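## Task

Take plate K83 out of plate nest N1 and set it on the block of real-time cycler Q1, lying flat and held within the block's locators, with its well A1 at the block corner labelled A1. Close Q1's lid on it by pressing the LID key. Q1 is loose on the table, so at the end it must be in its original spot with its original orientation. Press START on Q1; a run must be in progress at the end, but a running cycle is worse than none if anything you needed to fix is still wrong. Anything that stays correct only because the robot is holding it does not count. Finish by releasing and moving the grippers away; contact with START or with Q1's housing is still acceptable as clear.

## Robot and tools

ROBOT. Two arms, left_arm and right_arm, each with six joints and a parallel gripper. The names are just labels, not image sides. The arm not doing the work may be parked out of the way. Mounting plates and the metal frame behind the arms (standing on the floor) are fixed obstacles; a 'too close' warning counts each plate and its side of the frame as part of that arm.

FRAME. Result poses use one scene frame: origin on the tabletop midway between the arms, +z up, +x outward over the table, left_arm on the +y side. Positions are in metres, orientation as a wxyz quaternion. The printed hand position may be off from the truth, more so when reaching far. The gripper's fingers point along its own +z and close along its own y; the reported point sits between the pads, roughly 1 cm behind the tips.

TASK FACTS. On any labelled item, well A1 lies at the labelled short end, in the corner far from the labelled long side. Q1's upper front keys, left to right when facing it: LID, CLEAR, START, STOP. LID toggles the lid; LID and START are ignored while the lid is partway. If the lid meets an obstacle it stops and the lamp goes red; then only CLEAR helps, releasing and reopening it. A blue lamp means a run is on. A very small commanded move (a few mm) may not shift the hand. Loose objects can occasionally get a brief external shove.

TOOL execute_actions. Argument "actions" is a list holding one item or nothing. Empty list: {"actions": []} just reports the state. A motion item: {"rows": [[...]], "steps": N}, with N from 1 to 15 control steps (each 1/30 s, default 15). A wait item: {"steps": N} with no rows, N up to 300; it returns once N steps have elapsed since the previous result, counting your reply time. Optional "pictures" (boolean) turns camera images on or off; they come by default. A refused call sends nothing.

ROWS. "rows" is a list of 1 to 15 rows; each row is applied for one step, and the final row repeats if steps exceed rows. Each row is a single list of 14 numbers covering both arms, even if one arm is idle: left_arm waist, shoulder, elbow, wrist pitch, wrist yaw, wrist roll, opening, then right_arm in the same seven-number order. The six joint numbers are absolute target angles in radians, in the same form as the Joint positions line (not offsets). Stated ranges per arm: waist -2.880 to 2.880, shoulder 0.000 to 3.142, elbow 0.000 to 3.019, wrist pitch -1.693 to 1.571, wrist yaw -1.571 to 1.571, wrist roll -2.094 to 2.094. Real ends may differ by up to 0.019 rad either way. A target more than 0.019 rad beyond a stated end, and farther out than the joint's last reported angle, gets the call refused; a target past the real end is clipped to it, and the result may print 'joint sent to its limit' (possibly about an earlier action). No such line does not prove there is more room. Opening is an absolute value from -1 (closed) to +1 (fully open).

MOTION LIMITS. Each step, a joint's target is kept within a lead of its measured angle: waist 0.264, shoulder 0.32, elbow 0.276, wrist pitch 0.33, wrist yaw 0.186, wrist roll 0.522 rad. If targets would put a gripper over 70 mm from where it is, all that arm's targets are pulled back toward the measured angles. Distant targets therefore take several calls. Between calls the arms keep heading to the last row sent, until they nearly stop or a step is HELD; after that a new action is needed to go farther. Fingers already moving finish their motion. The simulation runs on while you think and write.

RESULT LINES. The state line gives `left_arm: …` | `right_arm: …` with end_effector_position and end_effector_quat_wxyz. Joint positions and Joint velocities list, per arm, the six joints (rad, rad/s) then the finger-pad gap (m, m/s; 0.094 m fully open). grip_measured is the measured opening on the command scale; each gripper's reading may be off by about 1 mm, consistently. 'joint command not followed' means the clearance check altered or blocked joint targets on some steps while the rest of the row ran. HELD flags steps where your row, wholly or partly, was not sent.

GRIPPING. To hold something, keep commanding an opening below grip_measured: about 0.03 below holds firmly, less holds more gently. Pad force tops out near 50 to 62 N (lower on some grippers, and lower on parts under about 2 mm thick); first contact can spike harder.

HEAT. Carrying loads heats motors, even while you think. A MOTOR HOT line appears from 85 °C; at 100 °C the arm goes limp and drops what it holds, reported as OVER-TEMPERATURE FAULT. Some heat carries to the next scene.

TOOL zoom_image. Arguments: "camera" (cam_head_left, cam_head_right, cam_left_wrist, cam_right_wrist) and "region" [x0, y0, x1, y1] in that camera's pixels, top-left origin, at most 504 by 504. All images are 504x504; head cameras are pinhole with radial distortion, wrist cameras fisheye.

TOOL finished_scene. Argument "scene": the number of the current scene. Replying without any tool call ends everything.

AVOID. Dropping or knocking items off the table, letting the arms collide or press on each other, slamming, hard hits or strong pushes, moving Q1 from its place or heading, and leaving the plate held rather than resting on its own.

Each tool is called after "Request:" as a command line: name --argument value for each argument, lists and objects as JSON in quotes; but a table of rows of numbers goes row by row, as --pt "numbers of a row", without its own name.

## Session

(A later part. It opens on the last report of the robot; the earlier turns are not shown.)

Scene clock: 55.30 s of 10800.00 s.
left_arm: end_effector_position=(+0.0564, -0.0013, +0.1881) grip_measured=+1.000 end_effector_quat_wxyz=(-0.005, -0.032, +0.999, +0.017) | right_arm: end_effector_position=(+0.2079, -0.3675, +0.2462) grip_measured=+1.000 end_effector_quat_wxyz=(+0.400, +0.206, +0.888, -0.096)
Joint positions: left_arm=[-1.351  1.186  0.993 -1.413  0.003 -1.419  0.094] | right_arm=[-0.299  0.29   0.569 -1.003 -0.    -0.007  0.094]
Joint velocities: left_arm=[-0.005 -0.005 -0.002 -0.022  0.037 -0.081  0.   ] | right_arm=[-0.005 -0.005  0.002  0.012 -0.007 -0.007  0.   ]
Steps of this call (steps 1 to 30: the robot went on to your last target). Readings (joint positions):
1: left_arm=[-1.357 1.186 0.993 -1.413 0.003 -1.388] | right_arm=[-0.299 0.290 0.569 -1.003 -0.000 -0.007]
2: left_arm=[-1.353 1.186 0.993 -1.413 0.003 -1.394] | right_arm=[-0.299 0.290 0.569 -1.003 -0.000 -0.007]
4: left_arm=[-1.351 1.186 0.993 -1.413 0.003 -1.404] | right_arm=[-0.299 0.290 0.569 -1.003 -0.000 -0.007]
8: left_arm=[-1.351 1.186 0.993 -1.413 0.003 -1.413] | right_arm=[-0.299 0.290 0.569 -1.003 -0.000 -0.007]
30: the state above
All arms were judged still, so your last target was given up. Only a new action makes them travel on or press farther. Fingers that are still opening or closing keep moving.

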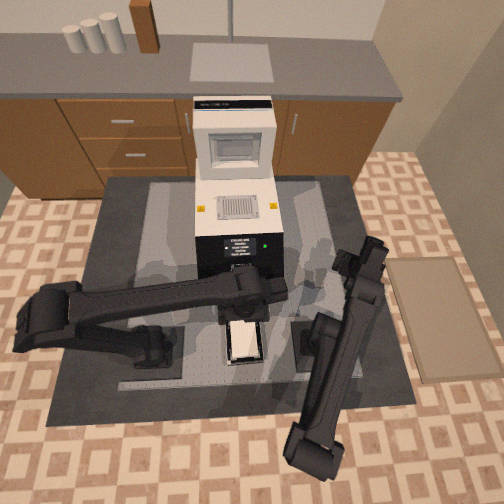

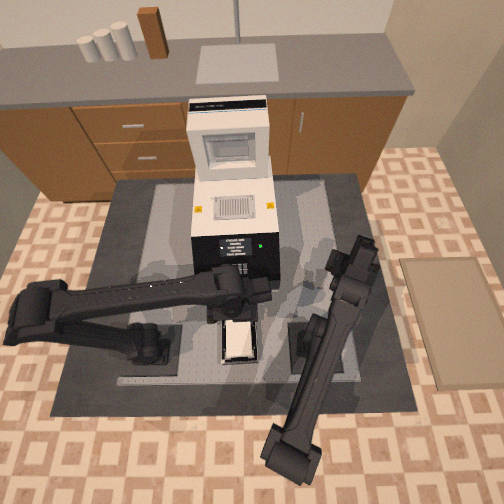

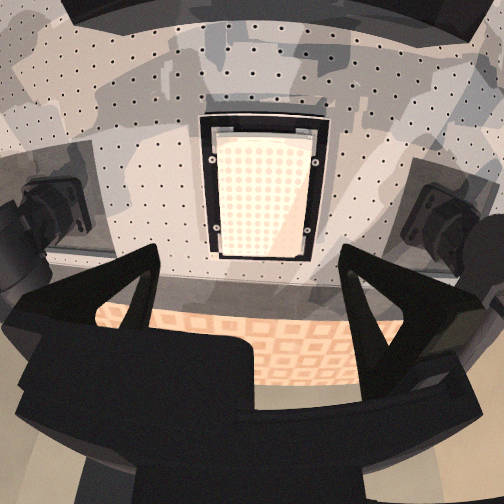

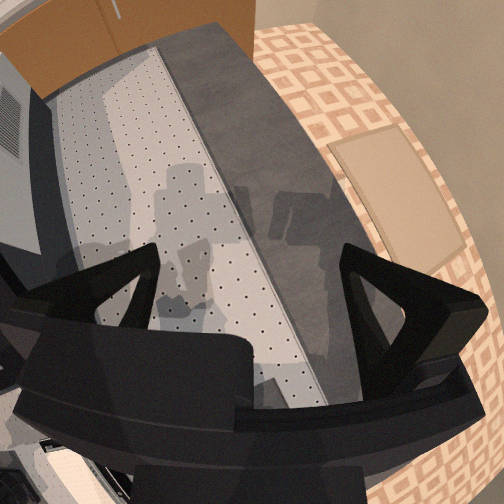

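Request:
execute_actions --actions '[{"rows":[[-1.36,1.2,0.98,-1.35,0,-1.44,1,-0.3,0.3,0.6,-1.0,0,0,1],[-1.38,1.22,0.93,-1.28,0,-1.45,1,-0.3,0.3,0.6,-1.0,0,0,1],[-1.39,1.24,0.88,-1.2,0,-1.46,1,-0.3,0.3,0.6,-1.0,0,0,1],[-1.4,1.26,0.83,-1.12,0,-1.47,1,-0.3,0.3,0.6,-1.0,0,0,1],[-1.4,1.28,0.79,-1.04,0,-1.475,1,-0.3,0.3,0.6,-1.0,0,0,1]],"steps":15}]'

Scene clock: 62.23 s of 10800.00 s.
left_arm: end_effector_position=(+0.0439, -0.0062, +0.0752) grip_measured=+1.000 end_effector_quat_wxyz=(-0.002, -0.032, +0.999, +0.008) | right_arm: end_effector_position=(+0.2079, -0.3675, +0.2462) grip_measured=+1.000 end_effector_quat_wxyz=(+0.400, +0.206, +0.888, -0.096)
Joint positions: left_arm=[-1.395  1.298  0.77  -1.059  0.001 -1.462  0.094] | right_arm=[-0.299  0.29   0.569 -1.003 -0.    -0.007  0.094]
Joint velocities: left_arm=[-0.005 -0.034 -0.012  0.012  0.007 -0.066  0.   ] | right_arm=[-0.005  0.005 -0.002  0.007 -0.066  0.007  0.   ]
Steps of this call (steps 1 to 193: nothing new was sent; steps 194 to 208: all 15 steps of this action). Readings (joint positions):
194: left_arm=[-1.351 1.186 0.990 -1.405 0.003 -1.422] | right_arm=[-0.299 0.290 0.569 -1.003 -0.000 -0.007]
195: left_arm=[-1.353 1.186 0.981 -1.375 0.002 -1.425] | right_arm=[-0.299 0.290 0.569 -1.003 -0.000 -0.007]
197: left_arm=[-1.365 1.191 0.926 -1.260 0.001 -1.435] | right_arm=[-0.299 0.290 0.569 -1.003 -0.000 -0.007]
201: left_arm=[-1.393 1.264 0.795 -1.085 0.001 -1.452] | right_arm=[-0.299 0.290 0.569 -1.003 -0.000 -0.007]
208: the state above

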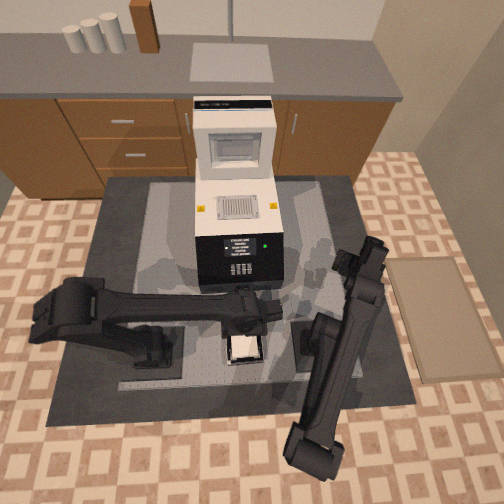

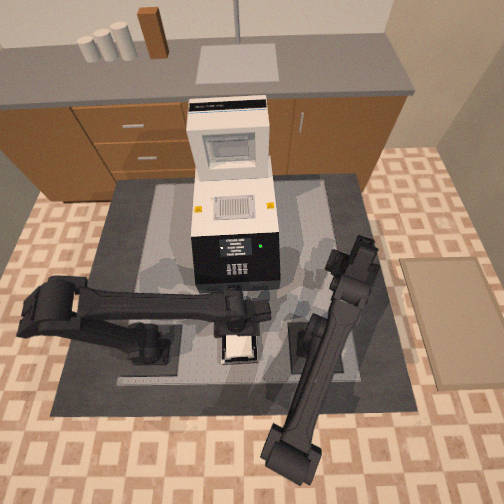

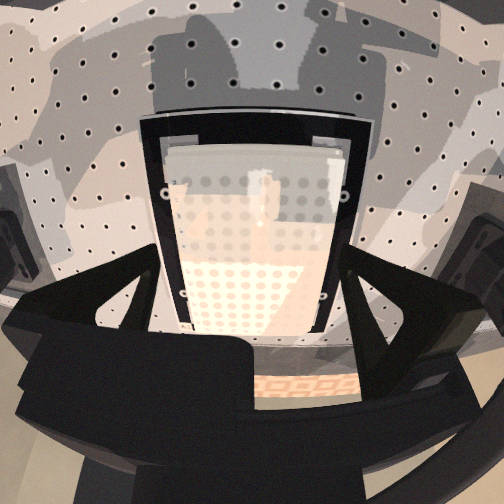

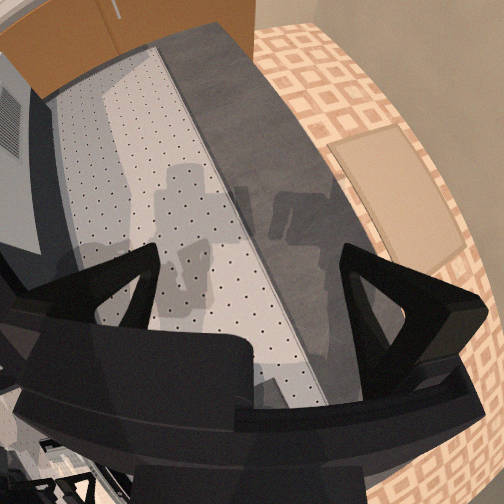

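Request:
execute_actions --actions '[{"rows":[[-1.445,1.31,0.79,-1.02,0,-1.515,1,-0.3,0.3,0.6,-1.0,0,0,1]],"steps":15}]'

Scene clock: 68.10 s of 10800.00 s.
left_arm: end_effector_position=(+0.0304, -0.0135, +0.0754) grip_measured=+1.000 end_effector_quat_wxyz=(+0.000, -0.029, +1.000, -0.003) | right_arm: end_effector_position=(+0.2079, -0.3675, +0.2462) grip_measured=+1.000 end_effector_quat_wxyz=(+0.400, +0.206, +0.888, -0.096)
Joint positions: left_arm=[-1.441  1.297  0.77  -1.038  0.    -1.503  0.094] | right_arm=[-0.299  0.29   0.569 -1.003 -0.    -0.007  0.094]
Joint velocities: left_arm=[-0.005 -0.015  0.002 -0.017 -0.022 -0.051  0.   ] | right_arm=[-0.005 -0.005  0.002  0.002 -0.066  0.022  0.   ]
Steps of this call (steps 1 to 15: the robot went on to your last target; steps 16 to 90: nothing new was sent; then 2.37 s passed at rest; steps 91 to 105: all 15 steps of this action). Readings (joint positions):
91: left_arm=[-1.398 1.296 0.770 -1.055 0.000 -1.472] | right_arm=[-0.299 0.290 0.569 -1.003 -0.000 -0.007]
92: left_arm=[-1.406 1.297 0.770 -1.049 0.000 -1.478] | right_arm=[-0.299 0.290 0.569 -1.003 -0.000 -0.007]
94: left_arm=[-1.426 1.297 0.770 -1.041 0.000 -1.488] | right_arm=[-0.299 0.290 0.569 -1.003 -0.000 -0.007]
98: left_arm=[-1.441 1.297 0.770 -1.038 0.000 -1.497] | right_arm=[-0.299 0.290 0.569 -1.003 -0.000 -0.007]
105: the state above

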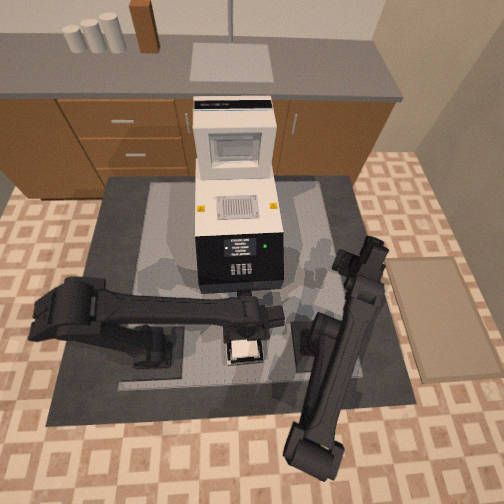

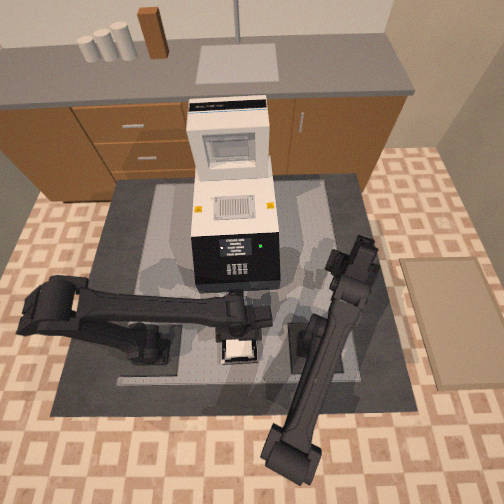

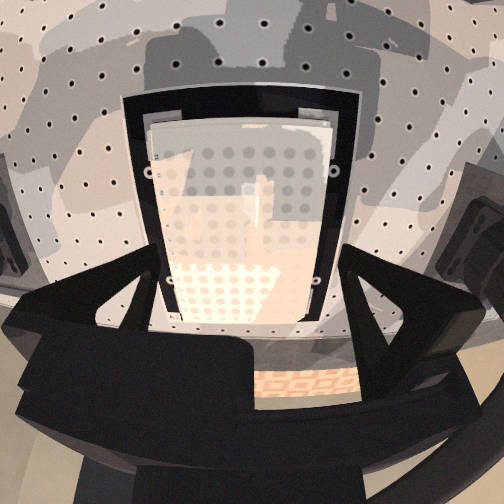

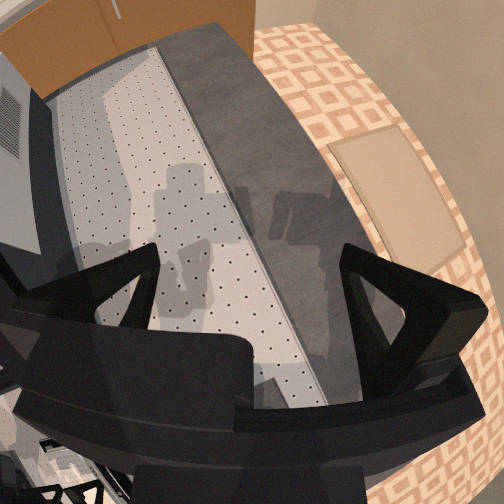

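Request:
execute_actions --actions '[{"rows":[[-1.445,1.29,0.752,-0.985,0,-1.515,1,-0.3,0.3,0.6,-1.0,0,0,1]],"steps":15}]'

Scene clock: 70.10 s of 10800.00 s.
left_arm: end_effector_position=(+0.0305, -0.0142, +0.0697) grip_measured=+1.000 end_effector_quat_wxyz=(+0.001, -0.030, +1.000, -0.011) | right_arm: end_effector_position=(+0.2079, -0.3675, +0.2462) grip_measured=+1.000 end_effector_quat_wxyz=(+0.400, +0.206, +0.888, -0.096)
Joint positions: left_arm=[-1.441  1.297  0.752 -1.004  0.    -1.505  0.094] | right_arm=[-0.299  0.29   0.569 -1.003 -0.    -0.007  0.094]
Joint velocities: left_arm=[-0.024 -0.015 -0.012 -0.017 -0.007 -0.007  0.   ] | right_arm=[-0.005 -0.005 -0.007 -0.017  0.022 -0.022  0.   ]
Steps of this call (steps 1 to 15: the robot went on to your last target; steps 16 to 45: nothing new was sent; steps 46 to 60: all 15 steps of this action). Readings (joint positions):
46: left_arm=[-1.441 1.297 0.768 -1.030 0.000 -1.505] | right_arm=[-0.299 0.290 0.569 -1.003 -0.000 -0.007]
47: left_arm=[-1.441 1.297 0.764 -1.019 0.000 -1.505] | right_arm=[-0.299 0.290 0.569 -1.003 -0.000 -0.007]
49: left_arm=[-1.441 1.297 0.757 -1.008 0.000 -1.505] | right_arm=[-0.299 0.290 0.569 -1.003 -0.000 -0.007]
53: left_arm=[-1.441 1.297 0.752 -1.005 0.000 -1.505] | right_arm=[-0.299 0.290 0.569 -1.003 -0.000 -0.007]
60: the state above

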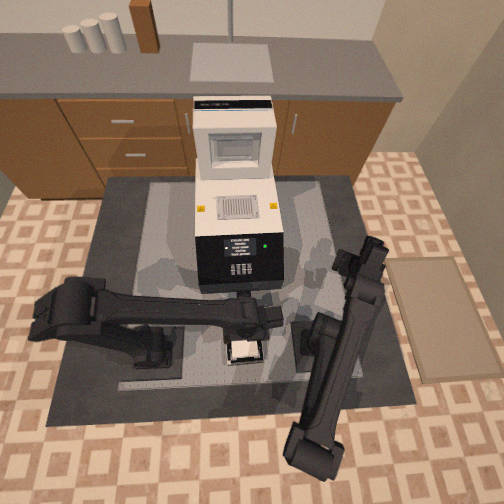

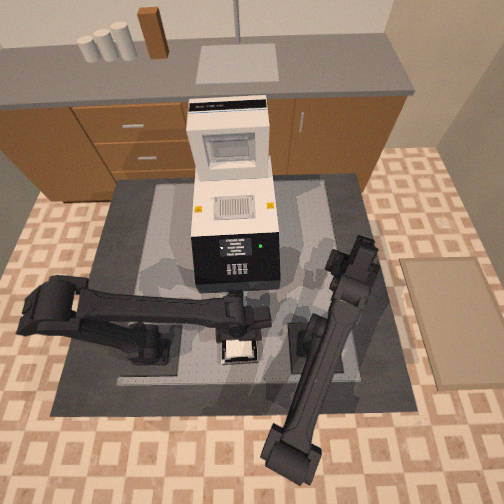

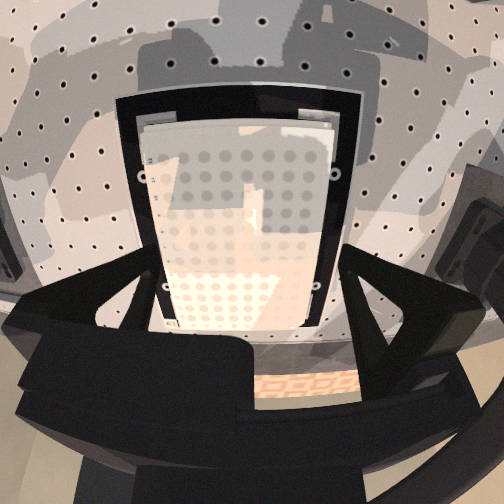

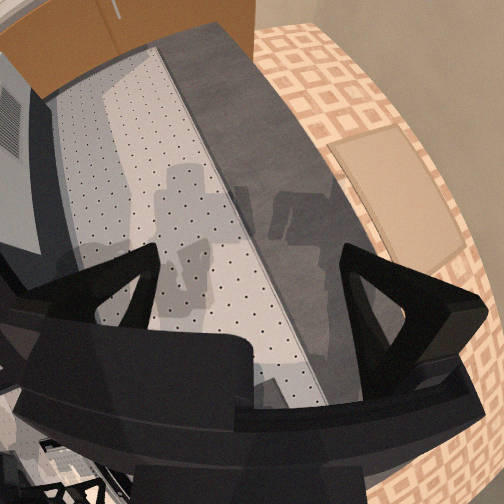

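Request:
execute_actions --actions '[{"rows":[[-1.445,1.29,0.73,-0.985,0,-1.515,1,-0.3,0.3,0.6,-1.0,0,0,1]],"steps":15}]'

Scene clock: 71.93 s of 10800.00 s.
left_arm: end_effector_position=(+0.0293, -0.0042, +0.0618) grip_measured=+1.000 end_effector_quat_wxyz=(-0.000, -0.030, +1.000, -0.001) | right_arm: end_effector_position=(+0.2079, -0.3675, +0.2462) grip_measured=+1.000 end_effector_quat_wxyz=(+0.400, +0.206, +0.888, -0.096)
Joint positions: left_arm=[-1.441  1.297  0.728 -1.001  0.    -1.505  0.094] | right_arm=[-0.299  0.29   0.569 -1.003 -0.    -0.007  0.094]
Joint velocities: left_arm=[-0.005 -0.015  0.012 -0.002 -0.022 -0.007  0.   ] | right_arm=[-0.005 -0.005 -0.007  0.007 -0.037 -0.066  0.   ]
Steps of this call (steps 1 to 15: the robot went on to your last target; steps 16 to 40: nothing new was sent; steps 41 to 55: all 15 steps of this action). Readings (joint positions):
41: left_arm=[-1.441 1.297 0.750 -1.003 0.000 -1.505] | right_arm=[-0.299 0.290 0.569 -1.003 -0.000 -0.007]
42: left_arm=[-1.441 1.297 0.746 -1.001 0.000 -1.505] | right_arm=[-0.299 0.290 0.569 -1.003 -0.000 -0.007]
44: left_arm=[-1.441 1.297 0.736 -1.001 0.000 -1.505] | right_arm=[-0.299 0.290 0.569 -1.003 -0.000 -0.007]
48: left_arm=[-1.441 1.297 0.728 -1.001 0.000 -1.505] | right_arm=[-0.299 0.290 0.569 -1.003 -0.000 -0.007]
55: the state above

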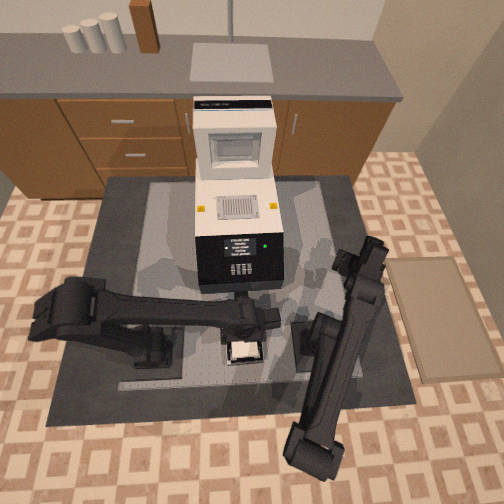

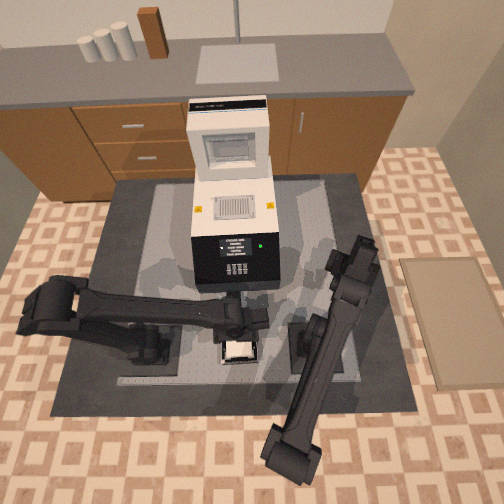

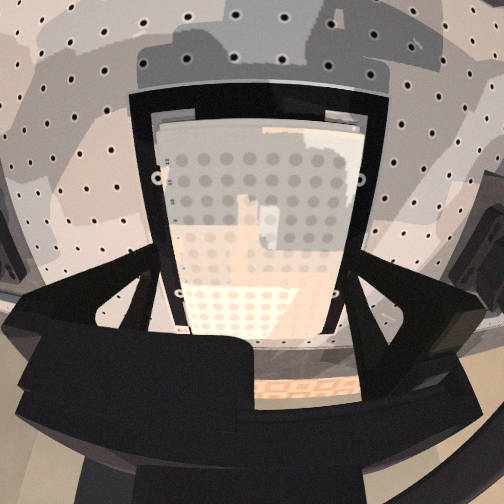

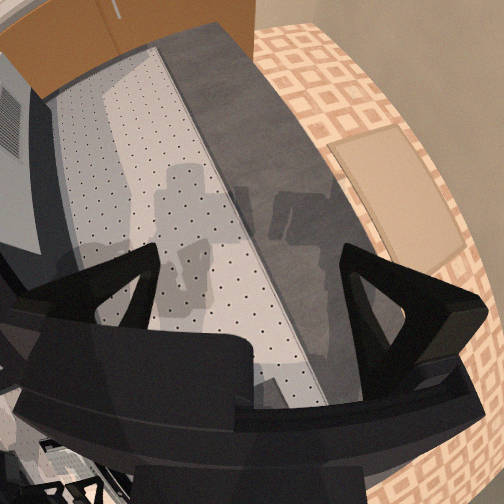

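Request:
execute_actions --actions '[{"rows":[[-1.445,1.335,0.73,-0.958,0,-1.515,1,-0.3,0.3,0.6,-1.0,0,0,1]],"steps":15}]'

Scene clock: 75.17 s of 10800.00 s.
left_arm: end_effector_position=(+0.0297, -0.0079, +0.0529) grip_measured=+1.000 end_effector_quat_wxyz=(-0.000, -0.030, +1.000, +0.003) | right_arm: end_effector_position=(+0.2079, -0.3675, +0.2462) grip_measured=+1.000 end_effector_quat_wxyz=(+0.400, +0.206, +0.888, -0.096)
Joint positions: left_arm=[-1.441  1.328  0.728 -0.976  0.    -1.505  0.094] | right_arm=[-0.299  0.29   0.569 -1.003 -0.    -0.007  0.094]
Joint velocities: left_arm=[-0.005  0.005 -0.007 -0.002 -0.007  0.095  0.   ] | right_arm=[-0.005 -0.005 -0.002 -0.017 -0.022  0.066  0.   ]
Steps of this call (steps 1 to 15: the robot went on to your last target; steps 16 to 82: nothing new was sent; steps 83 to 97: all 15 steps of this action). Readings (joint positions):
83: left_arm=[-1.441 1.299 0.728 -0.997 0.000 -1.505] | right_arm=[-0.299 0.290 0.569 -1.003 -0.000 -0.007]
84: left_arm=[-1.441 1.304 0.728 -0.989 0.000 -1.505] | right_arm=[-0.299 0.290 0.569 -1.003 -0.000 -0.007]
86: left_arm=[-1.441 1.315 0.728 -0.980 0.000 -1.505] | right_arm=[-0.299 0.290 0.569 -1.003 -0.000 -0.007]
90: left_arm=[-1.441 1.328 0.728 -0.977 0.000 -1.505] | right_arm=[-0.299 0.290 0.569 -1.003 -0.000 -0.007]
97: the state above

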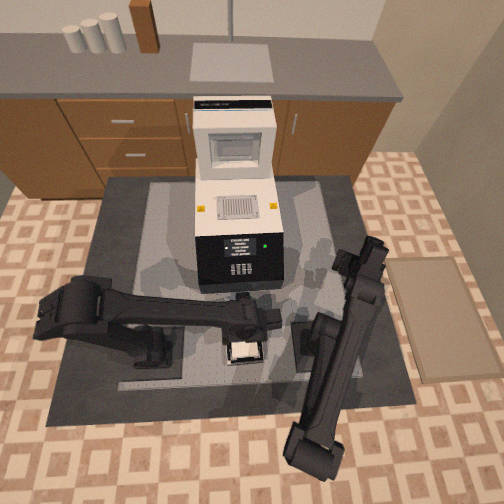

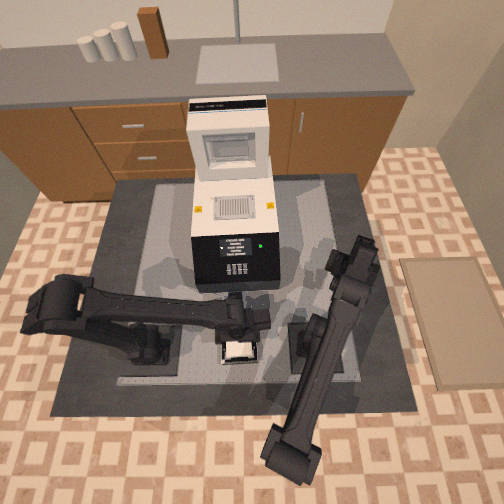

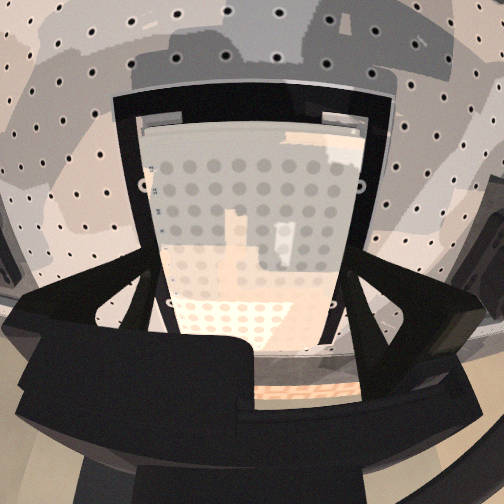

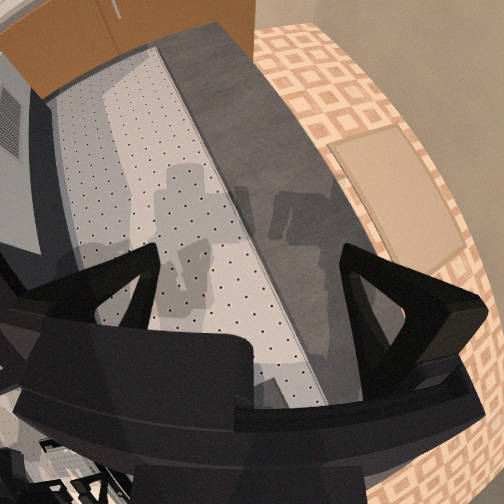

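Request:
execute_actions --actions '[{"rows":[[-1.465,1.335,0.73,-0.958,0,-1.535,1,-0.3,0.3,0.6,-1.0,0,0,1],[-1.465,1.335,0.73,-0.958,0,-1.535,1,-0.3,0.3,0.6,-1.0,0,0,1],[-1.465,1.335,0.73,-0.958,0,-1.535,1,-0.3,0.3,0.6,-1.0,0,0,1],[-1.465,1.363,0.708,-0.903,0,-1.535,1,-0.3,0.3,0.6,-1.0,0,0,1]],"steps":15}]'

Scene clock: 78.10 s of 10800.00 s.
left_arm: end_effector_position=(+0.0260, -0.0126, +0.0513) grip_measured=+1.000 end_effector_quat_wxyz=(+0.001, -0.030, +1.000, -0.007) | right_arm: end_effector_position=(+0.2079, -0.3675, +0.2462) grip_measured=+1.000 end_effector_quat_wxyz=(+0.400, +0.206, +0.888, -0.096)
Joint positions: left_arm=[-1.455  1.33   0.724 -0.951 -0.    -1.519  0.094] | right_arm=[-0.299  0.29   0.569 -1.003 -0.    -0.007  0.094]
Joint velocities: left_arm=[-0.005 -0.005 -0.012 -0.017  0.081  0.037  0.   ] | right_arm=[ 0.005 -0.005 -0.002  0.002  0.037 -0.022  0.   ]
Steps of this call (steps 1 to 15: the robot went on to your last target; steps 16 to 73: nothing new was sent; steps 74 to 88: all 15 steps of this action). Readings (joint positions):
74: left_arm=[-1.442 1.328 0.728 -0.976 0.000 -1.508] | right_arm=[-0.299 0.290 0.569 -1.003 -0.000 -0.007]
75: left_arm=[-1.445 1.328 0.728 -0.976 0.000 -1.512] | right_arm=[-0.299 0.290 0.569 -1.003 -0.000 -0.007]
77: left_arm=[-1.451 1.330 0.725 -0.965 0.000 -1.517] | right_arm=[-0.299 0.290 0.569 -1.003 -0.000 -0.007]
81: left_arm=[-1.455 1.330 0.724 -0.951 -0.000 -1.519] | right_arm=[-0.299 0.290 0.569 -1.003 -0.000 -0.007]
88: the state above

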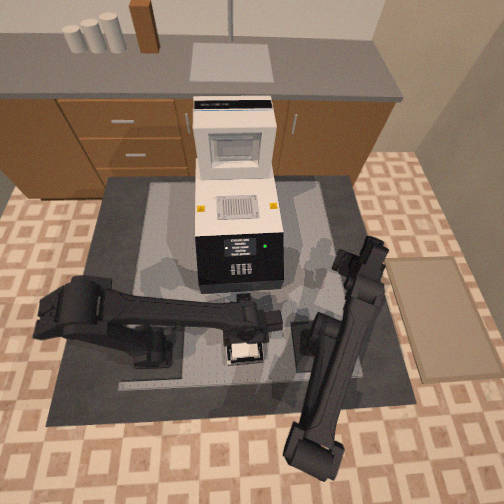

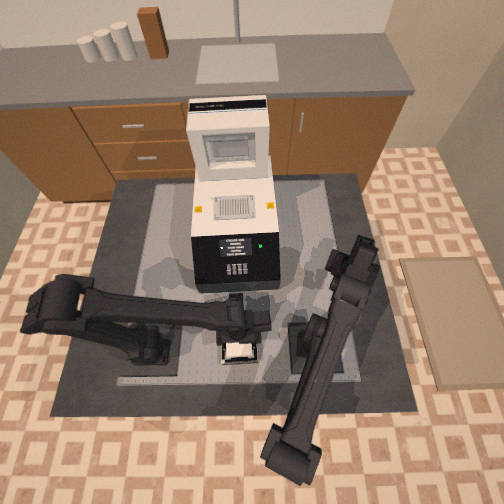

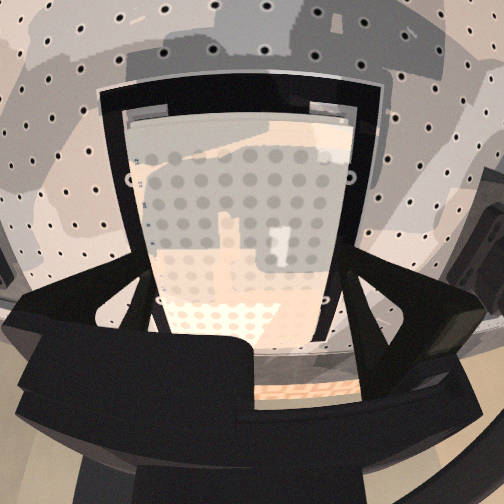

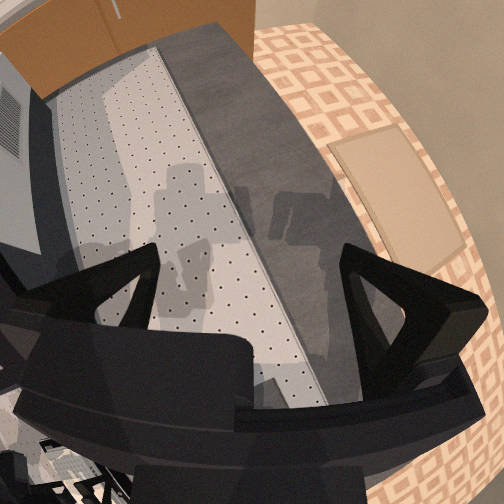

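Request:
execute_actions --actions '[{"rows":[[-1.46,1.305,0.74,-0.99,0,-1.53,1,-0.3,0.3,0.6,-1.0,0,0,1]],"steps":12}]' --pictures false

Request:
execute_actions --actions '[{"rows":[[-1.46,1.305,0.74,-0.99,0,-1.53,0.76,-0.3,0.3,0.6,-1.0,0,0,1]],"steps":15}]'

Scene clock: 80.20 s of 10800.00 s.
left_arm: end_effector_position=(+0.0255, -0.0079, +0.0534) grip_measured=+1.000 end_effector_quat_wxyz=(+0.000, -0.030, +1.000, +0.000) | right_arm: end_effector_position=(+0.2079, -0.3675, +0.2462) grip_measured=+1.000 end_effector_quat_wxyz=(+0.400, +0.206, +0.888, -0.096)
Joint positions: left_arm=[-1.455  1.323  0.725 -0.973 -0.    -1.52   0.094] | right_arm=[-0.299  0.29   0.569 -1.003 -0.    -0.007  0.094]
Joint velocities: left_arm=[-0.024  0.005 -0.007 -0.017 -0.022 -0.051  0.   ] | right_arm=[ 0.005  0.005 -0.002 -0.002  0.037 -0.007  0.   ]
Steps of this call (steps 1 to 15: the robot went on to your last target; steps 16 to 51: nothing new was sent; steps 52 to 63: all 12 steps of this action). Readings (joint positions):
52: left_arm=[-1.455 1.327 0.725 -0.956 -0.000 -1.519] | right_arm=[-0.299 0.290 0.569 -1.003 -0.000 -0.007]
53: left_arm=[-1.455 1.325 0.725 -0.962 -0.000 -1.520] | right_arm=[-0.299 0.290 0.569 -1.003 -0.000 -0.007]
55: left_arm=[-1.455 1.324 0.725 -0.971 -0.000 -1.520] | right_arm=[-0.299 0.290 0.569 -1.003 -0.000 -0.007]
59: left_arm=[-1.455 1.323 0.725 -0.973 -0.000 -1.520] | right_arm=[-0.299 0.290 0.569 -1.003 -0.000 -0.007]
63: the state above

Scene clock: 80.70 s of 10800.00 s.
left_arm: end_effector_position=(+0.0255, -0.0082, +0.0541) grip_measured=+0.774 end_effector_quat_wxyz=(+0.000, -0.031, +1.000, -0.001) | right_arm: end_effector_position=(+0.2079, -0.3675, +0.2462) grip_measured=+1.000 end_effector_quat_wxyz=(+0.400, +0.206, +0.888, -0.096)
Joint positions: left_arm=[-1.455  1.321  0.725 -0.973 -0.    -1.522  0.083] | right_arm=[-0.299  0.29   0.569 -1.003 -0.    -0.007  0.094]
Joint velocities: left_arm=[-0.005  0.005 -0.022 -0.007  0.007 -0.037 -0.   ] | right_arm=[-0.005 -0.015 -0.012  0.017 -0.066  0.007  0.   ]
Steps of this call (steps 1 to 15: all 15 steps of this action). Readings (joint positions):
1: left_arm=[-1.455 1.323 0.725 -0.973 -0.000 -1.520] | right_arm=[-0.299 0.290 0.569 -1.003 -0.000 -0.007]
2: left_arm=[-1.455 1.323 0.725 -0.973 -0.000 -1.520] | right_arm=[-0.299 0.290 0.569 -1.003 -0.000 -0.007]
4: left_arm=[-1.455 1.322 0.725 -0.973 -0.000 -1.520] | right_arm=[-0.299 0.290 0.569 -1.003 -0.000 -0.007]
8: left_arm=[-1.455 1.321 0.725 -0.973 -0.000 -1.521] | right_arm=[-0.299 0.290 0.569 -1.003 -0.000 -0.007]
15: the state above

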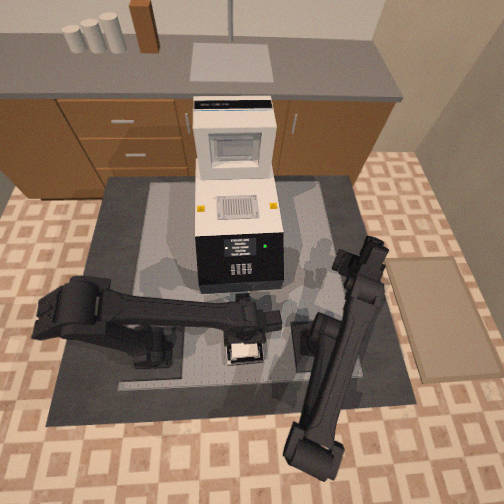

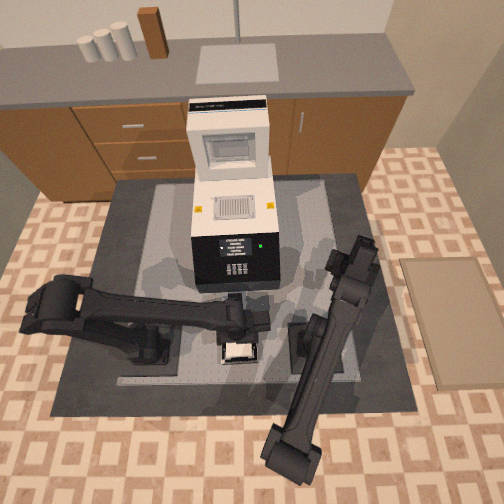

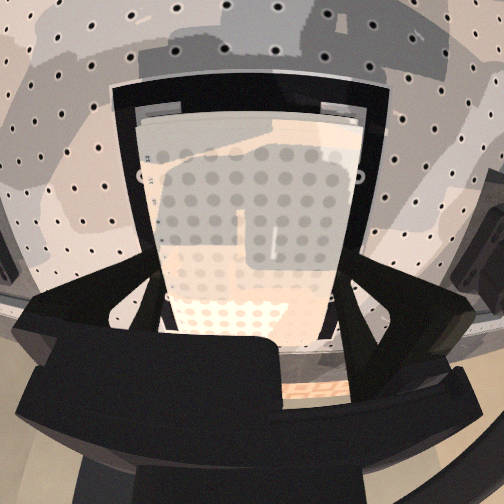

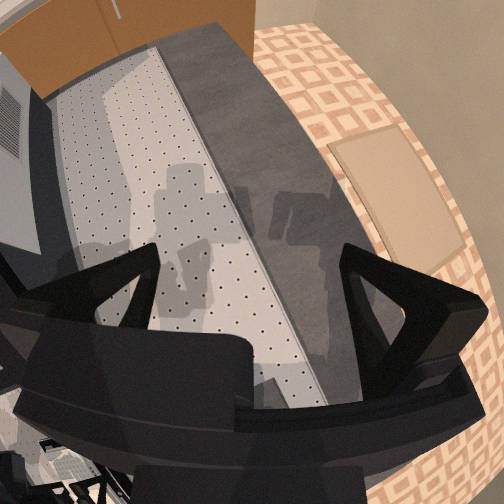

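Request:
execute_actions --actions '[{"rows":[[-1.46,1.305,0.76,-0.99,0,-1.53,0.745,-0.3,0.3,0.6,-1.0,0,0,1],[-1.46,1.29,0.78,-1.02,0,-1.53,0.745,-0.3,0.3,0.6,-1.0,0,0,1],[-1.46,1.275,0.79,-1.05,0,-1.53,0.745,-0.3,0.3,0.6,-1.0,0,0,1],[-1.46,1.26,0.80,-1.08,0,-1.53,0.745,-0.3,0.3,0.6,-1.0,0,0,1],[-1.46,1.245,0.815,-1.11,0,-1.53,0.745,-0.3,0.3,0.6,-1.0,0,0,1],[-1.46,1.23,0.83,-1.14,0,-1.53,0.745,-0.3,0.3,0.6,-1.0,0,0,1],[-1.46,1.215,0.87,-1.2,0,-1.53,0.745,-0.3,0.3,0.6,-1.0,0,0,1],[-1.46,1.2,0.91,-1.26,0,-1.53,0.745,-0.3,0.3,0.6,-1.0,0,0,1],[-1.46,1.185,0.96,-1.32,0,-1.53,0.745,-0.3,0.3,0.6,-1.0,0,0,1],[-1.46,1.17,1.0,-1.38,0,-1.53,0.745,-0.3,0.3,0.6,-1.0,0,0,1],[-1.46,1.16,1.04,-1.43,0,-1.53,0.745,-0.3,0.3,0.6,-1.0,0,0,1],[-1.46,1.155,1.1,-1.5,0,-1.53,0.745,-0.3,0.3,0.6,-1.0,0,0,1],[-1.46,1.15,1.17,-1.57,0,-1.53,0.745,-0.3,0.3,0.6,-1.0,0,0,1],[-1.46,1.15,1.24,-1.63,0,-1.53,0.745,-0.3,0.3,0.6,-1.0,0,0,1],[-1.46,1.15,1.31,-1.69,0,-1.53,0.745,-0.3,0.3,0.6,-1.0,0,0,1]]}]' --pictures false

Request:
execute_actions --actions '[{"rows":[[-1.3,1.15,1.33,-1.69,0,-1.0,0.745,-0.3,0.3,0.6,-1.0,0,0,1]],"steps":15}]' --pictures false

Request:
execute_actions --actions '[{"rows":[[-0.8,1.2,1.4,-1.69,0,0.8,0.745,-0.3,0.3,0.6,-1.0,0,0,1]],"steps":15}]' --pictures false

Request:
execute_actions --actions '[{"steps":30}]'

Scene clock: 90.17 s of 10800.00 s.
left_arm: end_effector_position=(+0.0251, -0.0051, +0.2006) grip_measured=+0.762 end_effector_quat_wxyz=(-0.002, -0.032, +0.999, +0.028) | right_arm: end_effector_position=(+0.2079, -0.3675, +0.2462) grip_measured=+1.000 end_effector_quat_wxyz=(+0.400, +0.206, +0.888, -0.096)
Joint positions: left_arm=[-1.455  1.19   1.029 -1.466 -0.    -1.523  0.083] | right_arm=[-0.299  0.29   0.569 -1.003 -0.    -0.007  0.094]
Joint velocities: left_arm=[ 0.005 -0.103  1.248 -1.394 -0.022  0.007 -0.   ] | right_arm=[-0.005  0.005 -0.012 -0.012  0.051 -0.007  0.   ]
Steps of this call (steps 1 to 15: the robot went on to your last target; steps 16 to 90: nothing new was sent; then 5.97 s passed at rest; steps 91 to 105: all 15 steps of this action). Readings (joint positions):
91: left_arm=[-1.455 1.321 0.725 -0.973 -0.000 -1.522] | right_arm=[-0.299 0.290 0.569 -1.003 -0.000 -0.007]
92: left_arm=[-1.455 1.320 0.727 -0.977 -0.000 -1.523] | right_arm=[-0.299 0.290 0.569 -1.003 -0.000 -0.007]
94: left_arm=[-1.455 1.313 0.737 -1.013 -0.000 -1.523] | right_arm=[-0.299 0.290 0.569 -1.003 -0.000 -0.007]
98: left_arm=[-1.455 1.262 0.784 -1.151 -0.000 -1.523] | right_arm=[-0.299 0.290 0.569 -1.003 -0.000 -0.007]
105: the state above

Scene clock: 90.67 s of 10800.00 s.
left_arm: end_effector_position=(+0.0776, -0.0072, +0.3168) grip_measured=+0.762 end_effector_quat_wxyz=(+0.012, +0.130, +0.991, -0.027) | right_arm: end_effector_position=(+0.2079, -0.3675, +0.2462) grip_measured=+1.000 end_effector_quat_wxyz=(+0.400, +0.206, +0.888, -0.096)
Joint positions: left_arm=[-1.292  1.146  1.3   -1.666 -0.    -1.036  0.083] | right_arm=[-0.299  0.29   0.569 -1.003 -0.    -0.007  0.094]
Joint velocities: left_arm=[-0.015  0.005  0.002 -0.007 -0.007  0.139 -0.001] | right_arm=[ 0.005  0.005 -0.002 -0.002 -0.037  0.037  0.   ]
joint sent to its limit (left arm) — the command would take joint 4 (wrist pitch) past its lower limit, so that joint was sent only as far as its limit.
Steps of this call (steps 1 to 15: all 15 steps of this action). Readings (joint positions):
1: left_arm=[-1.448 1.187 1.071 -1.507 0.002 -1.476] | right_arm=[-0.299 0.290 0.569 -1.003 -0.000 -0.007]
2: left_arm=[-1.432 1.184 1.111 -1.539 0.002 -1.423] | right_arm=[-0.299 0.290 0.569 -1.003 -0.000 -0.007]
4: left_arm=[-1.382 1.180 1.190 -1.594 0.002 -1.311] | right_arm=[-0.299 0.290 0.569 -1.003 -0.000 -0.007]
8: left_arm=[-1.296 1.163 1.294 -1.652 -0.000 -1.134] | right_arm=[-0.299 0.290 0.569 -1.003 -0.000 -0.007]
15: the state above

Scene clock: 91.17 s of 10800.00 s.
left_arm: end_effector_position=(+0.2304, +0.0601, +0.3144) grip_measured=+0.762 end_effector_quat_wxyz=(+0.019, +0.527, +0.850, -0.003) | right_arm: end_effector_position=(+0.2079, -0.3675, +0.2462) grip_measured=+1.000 end_effector_quat_wxyz=(+0.400, +0.206, +0.888, -0.096)
Joint positions: left_arm=[-0.784  1.208  1.343 -1.667 -0.003  0.321  0.083] | right_arm=[-0.299  0.29   0.569 -1.003 -0.    -0.007  0.094]
Joint velocities: left_arm=[-0.21  -0.005  0.012 -0.002  0.037  2.806 -0.   ] | right_arm=[-0.015  0.005  0.002 -0.007 -0.051  0.125  0.   ]
joint sent to its limit (left arm) — the command would take joint 4 (wrist pitch) past its lower limit, so that joint was sent only as far as its limit.
Steps of this call (steps 1 to 15: all 15 steps of this action). Readings (joint positions):
1: left_arm=[-1.274 1.148 1.303 -1.667 0.008 -0.967] | right_arm=[-0.299 0.290 0.569 -1.003 -0.000 -0.007]
2: left_arm=[-1.232 1.153 1.309 -1.667 0.009 -0.889] | right_arm=[-0.299 0.290 0.569 -1.003 -0.000 -0.007]
4: left_arm=[-1.107 1.170 1.324 -1.667 0.009 -0.733] | right_arm=[-0.299 0.290 0.569 -1.003 -0.000 -0.007]
8: left_arm=[-0.832 1.202 1.338 -1.667 -0.001 -0.374] | right_arm=[-0.299 0.290 0.569 -1.003 -0.000 -0.007]
15: the state above

Scene clock: 92.17 s of 10800.00 s.
left_arm: end_effector_position=(+0.2276, +0.0572, +0.3145) grip_measured=+0.762 end_effector_quat_wxyz=(+0.019, +0.713, +0.700, +0.001) | right_arm: end_effector_position=(+0.2079, -0.3675, +0.2462) grip_measured=+1.000 end_effector_quat_wxyz=(+0.400, +0.206, +0.888, -0.096)
Joint positions: left_arm=[-0.795  1.208  1.343 -1.667 -0.002  0.789  0.083] | right_arm=[-0.299  0.29   0.569 -1.003 -0.    -0.007  0.094]
Joint velocities: left_arm=[-0.005 -0.015 -0.002 -0.002  0.007 -0.037  0.   ] | right_arm=[-0.015  0.005  0.002  0.017  0.022 -0.051  0.   ]
joint sent to its limit (left arm) — the command would take joint 4 (wrist pitch) past its lower limit, so that joint was sent only as far as its limit.
Steps of this call (steps 1 to 30: the robot went on to your last target). Readings (joint positions):
1: left_arm=[-0.790 1.208 1.343 -1.667 -0.003 0.414] | right_arm=[-0.299 0.290 0.569 -1.003 -0.000 -0.007]
2: left_arm=[-0.793 1.208 1.343 -1.667 -0.002 0.490] | right_arm=[-0.299 0.290 0.569 -1.003 -0.000 -0.007]
4: left_arm=[-0.795 1.208 1.343 -1.667 -0.002 0.599] | right_arm=[-0.299 0.290 0.569 -1.003 -0.000 -0.007]
8: left_arm=[-0.795 1.208 1.343 -1.667 -0.002 0.712] | right_arm=[-0.299 0.290 0.569 -1.003 -0.000 -0.007]
30: the state above

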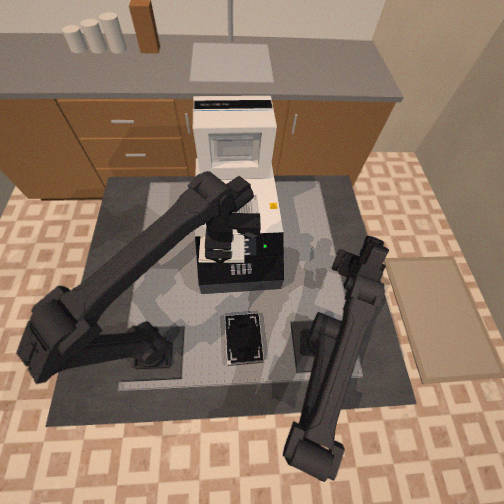

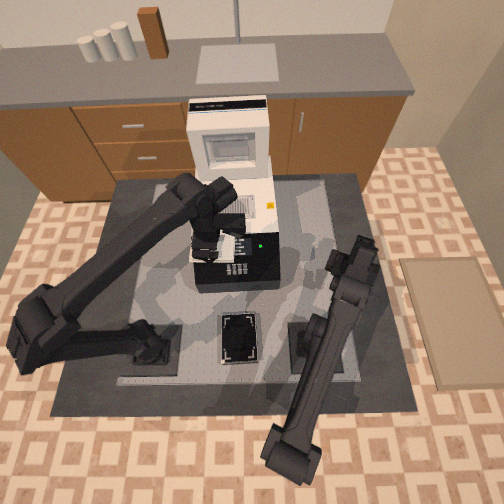

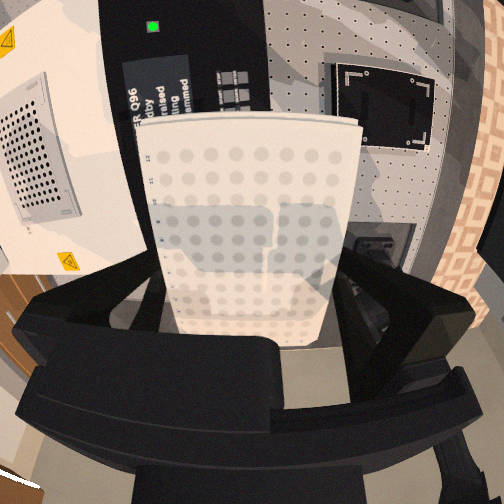

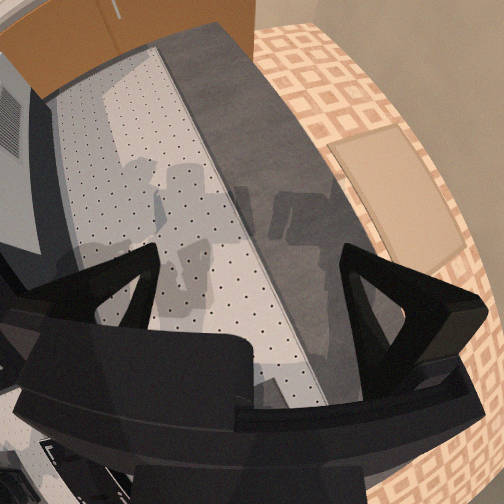

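Request:
execute_actions --actions '[{"rows":[[-0.78,1.25,1.43,-1.665,0,0.82,0.745,-0.3,0.3,0.6,-1.0,0,0,1],[-0.76,1.3,1.48,-1.665,0,0.84,0.745,-0.3,0.3,0.6,-1.0,0,0,1],[-0.74,1.35,1.53,-1.665,0,0.86,0.745,-0.3,0.3,0.6,-1.0,0,0,1],[-0.72,1.4,1.58,-1.665,0,0.88,0.745,-0.3,0.3,0.6,-1.0,0,0,1],[-0.7,1.45,1.63,-1.665,0,0.9,0.745,-0.3,0.3,0.6,-1.0,0,0,1],[-0.68,1.5,1.68,-1.665,0,0.92,0.745,-0.3,0.3,0.6,-1.0,0,0,1],[-0.66,1.55,1.73,-1.665,0,0.94,0.745,-0.3,0.3,0.6,-1.0,0,0,1],[-0.64,1.6,1.78,-1.665,0,0.96,0.745,-0.3,0.3,0.6,-1.0,0,0,1],[-0.62,1.65,1.83,-1.665,0,0.97,0.745,-0.3,0.3,0.6,-1.0,0,0,1],[-0.61,1.7,1.87,-1.665,0,0.97,0.745,-0.3,0.3,0.6,-1.0,0,0,1],[-0.61,1.74,1.89,-1.665,0,0.97,0.745,-0.3,0.3,0.6,-1.0,0,0,1]],"steps":15}]' --pictures false

Request:
execute_actions --actions '[{"steps":25}]'

Scene clock: 99.33 s of 10800.00 s.
left_arm: end_effector_position=(+0.4323, -0.0069, +0.2812) grip_measured=+0.762 end_effector_quat_wxyz=(+0.000, +0.698, +0.716, +0.000) | right_arm: end_effector_position=(+0.2079, -0.3675, +0.2462) grip_measured=+1.000 end_effector_quat_wxyz=(+0.400, +0.206, +0.888, -0.096)
Joint positions: left_arm=[-0.603  1.753  1.848 -1.666 -0.001  0.938  0.083] | right_arm=[-0.299  0.29   0.569 -1.003 -0.    -0.007  0.094]
Joint velocities: left_arm=[ 0.151  0.679 -0.007 -0.002  0.037  0.139 -0.001] | right_arm=[ 0.005 -0.015 -0.007  0.007 -0.007  0.022  0.   ]
joint sent to its limit (left arm) — the command would take joint 4 (wrist pitch) past its lower limit, so that joint was sent only as far as its limit.
Steps of this call (steps 1 to 15: the robot went on to your last target; steps 16 to 90: nothing new was sent; then 3.67 s passed at rest; steps 91 to 105: all 15 steps of this action). Readings (joint positions):
91: left_arm=[-0.795 1.211 1.347 -1.667 -0.002 0.793] | right_arm=[-0.299 0.290 0.569 -1.003 -0.000 -0.007]
92: left_arm=[-0.792 1.221 1.361 -1.668 -0.002 0.801] | right_arm=[-0.299 0.290 0.569 -1.003 -0.000 -0.007]
94: left_arm=[-0.775 1.274 1.434 -1.668 -0.001 0.823] | right_arm=[-0.299 0.290 0.569 -1.003 -0.000 -0.007]
98: left_arm=[-0.705 1.456 1.647 -1.668 -0.001 0.875] | right_arm=[-0.299 0.290 0.569 -1.003 -0.000 -0.007]
105: the state above

Scene clock: 100.17 s of 10800.00 s.
left_arm: end_effector_position=(+0.4337, -0.0064, +0.2783) grip_measured=+0.762 end_effector_quat_wxyz=(-0.003, +0.705, +0.709, -0.000) | right_arm: end_effector_position=(+0.2079, -0.3675, +0.2462) grip_measured=+1.000 end_effector_quat_wxyz=(+0.400, +0.206, +0.888, -0.096)
Joint positions: left_arm=[-0.601  1.758  1.848 -1.666 -0.001  0.96   0.083] | right_arm=[-0.299  0.29   0.569 -1.003 -0.    -0.007  0.094]
Joint velocities: left_arm=[ 0.005 -0.015 -0.002  0.007 -0.007 -0.022 -0.   ] | right_arm=[ 0.005 -0.015  0.002 -0.007  0.022 -0.081  0.   ]
Steps of this call (steps 1 to 25: the robot went on to your last target). Readings (joint positions):
1: left_arm=[-0.600 1.774 1.848 -1.666 -0.001 0.942] | right_arm=[-0.299 0.290 0.569 -1.003 -0.000 -0.007]
2: left_arm=[-0.599 1.788 1.848 -1.666 -0.001 0.945] | right_arm=[-0.299 0.290 0.569 -1.003 -0.000 -0.007]
4: left_arm=[-0.600 1.798 1.848 -1.666 -0.001 0.950] | right_arm=[-0.299 0.290 0.569 -1.003 -0.000 -0.007]
8: left_arm=[-0.601 1.782 1.848 -1.666 -0.001 0.956] | right_arm=[-0.299 0.290 0.569 -1.003 -0.000 -0.007]
25: the state above

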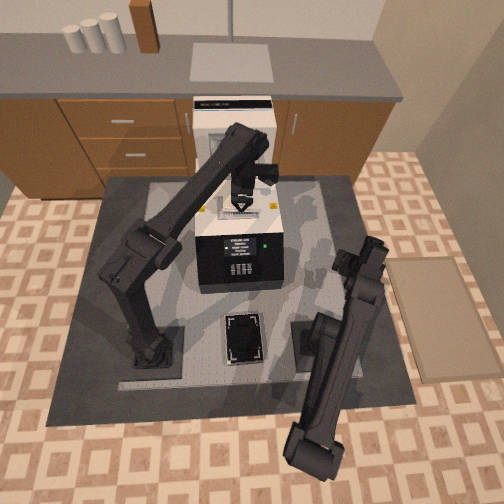

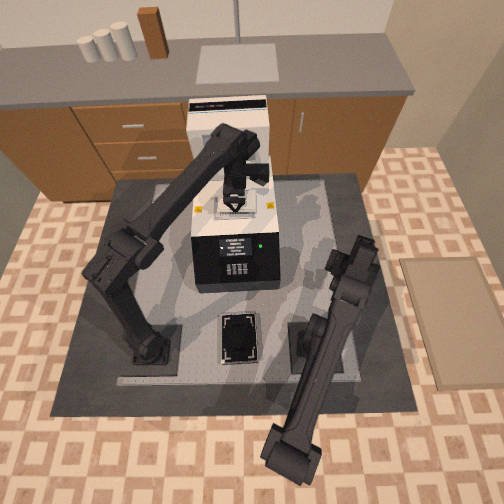

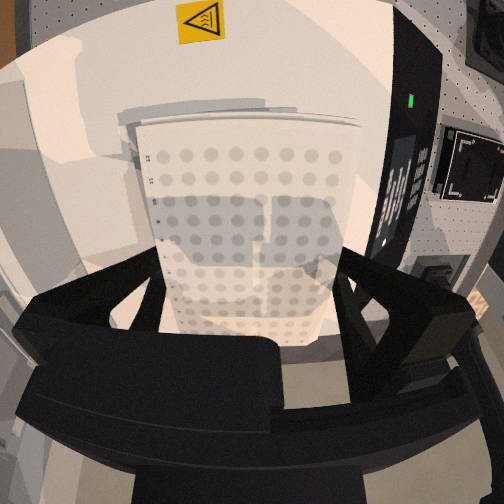

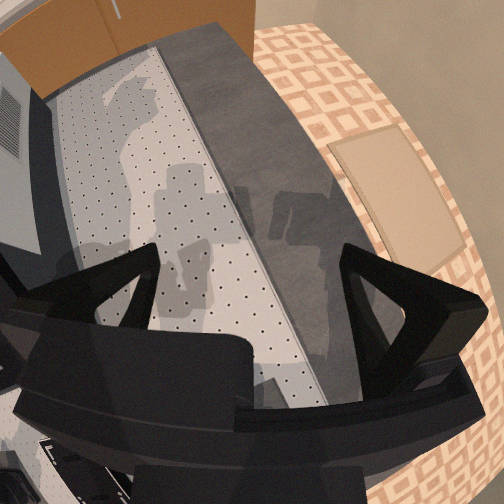

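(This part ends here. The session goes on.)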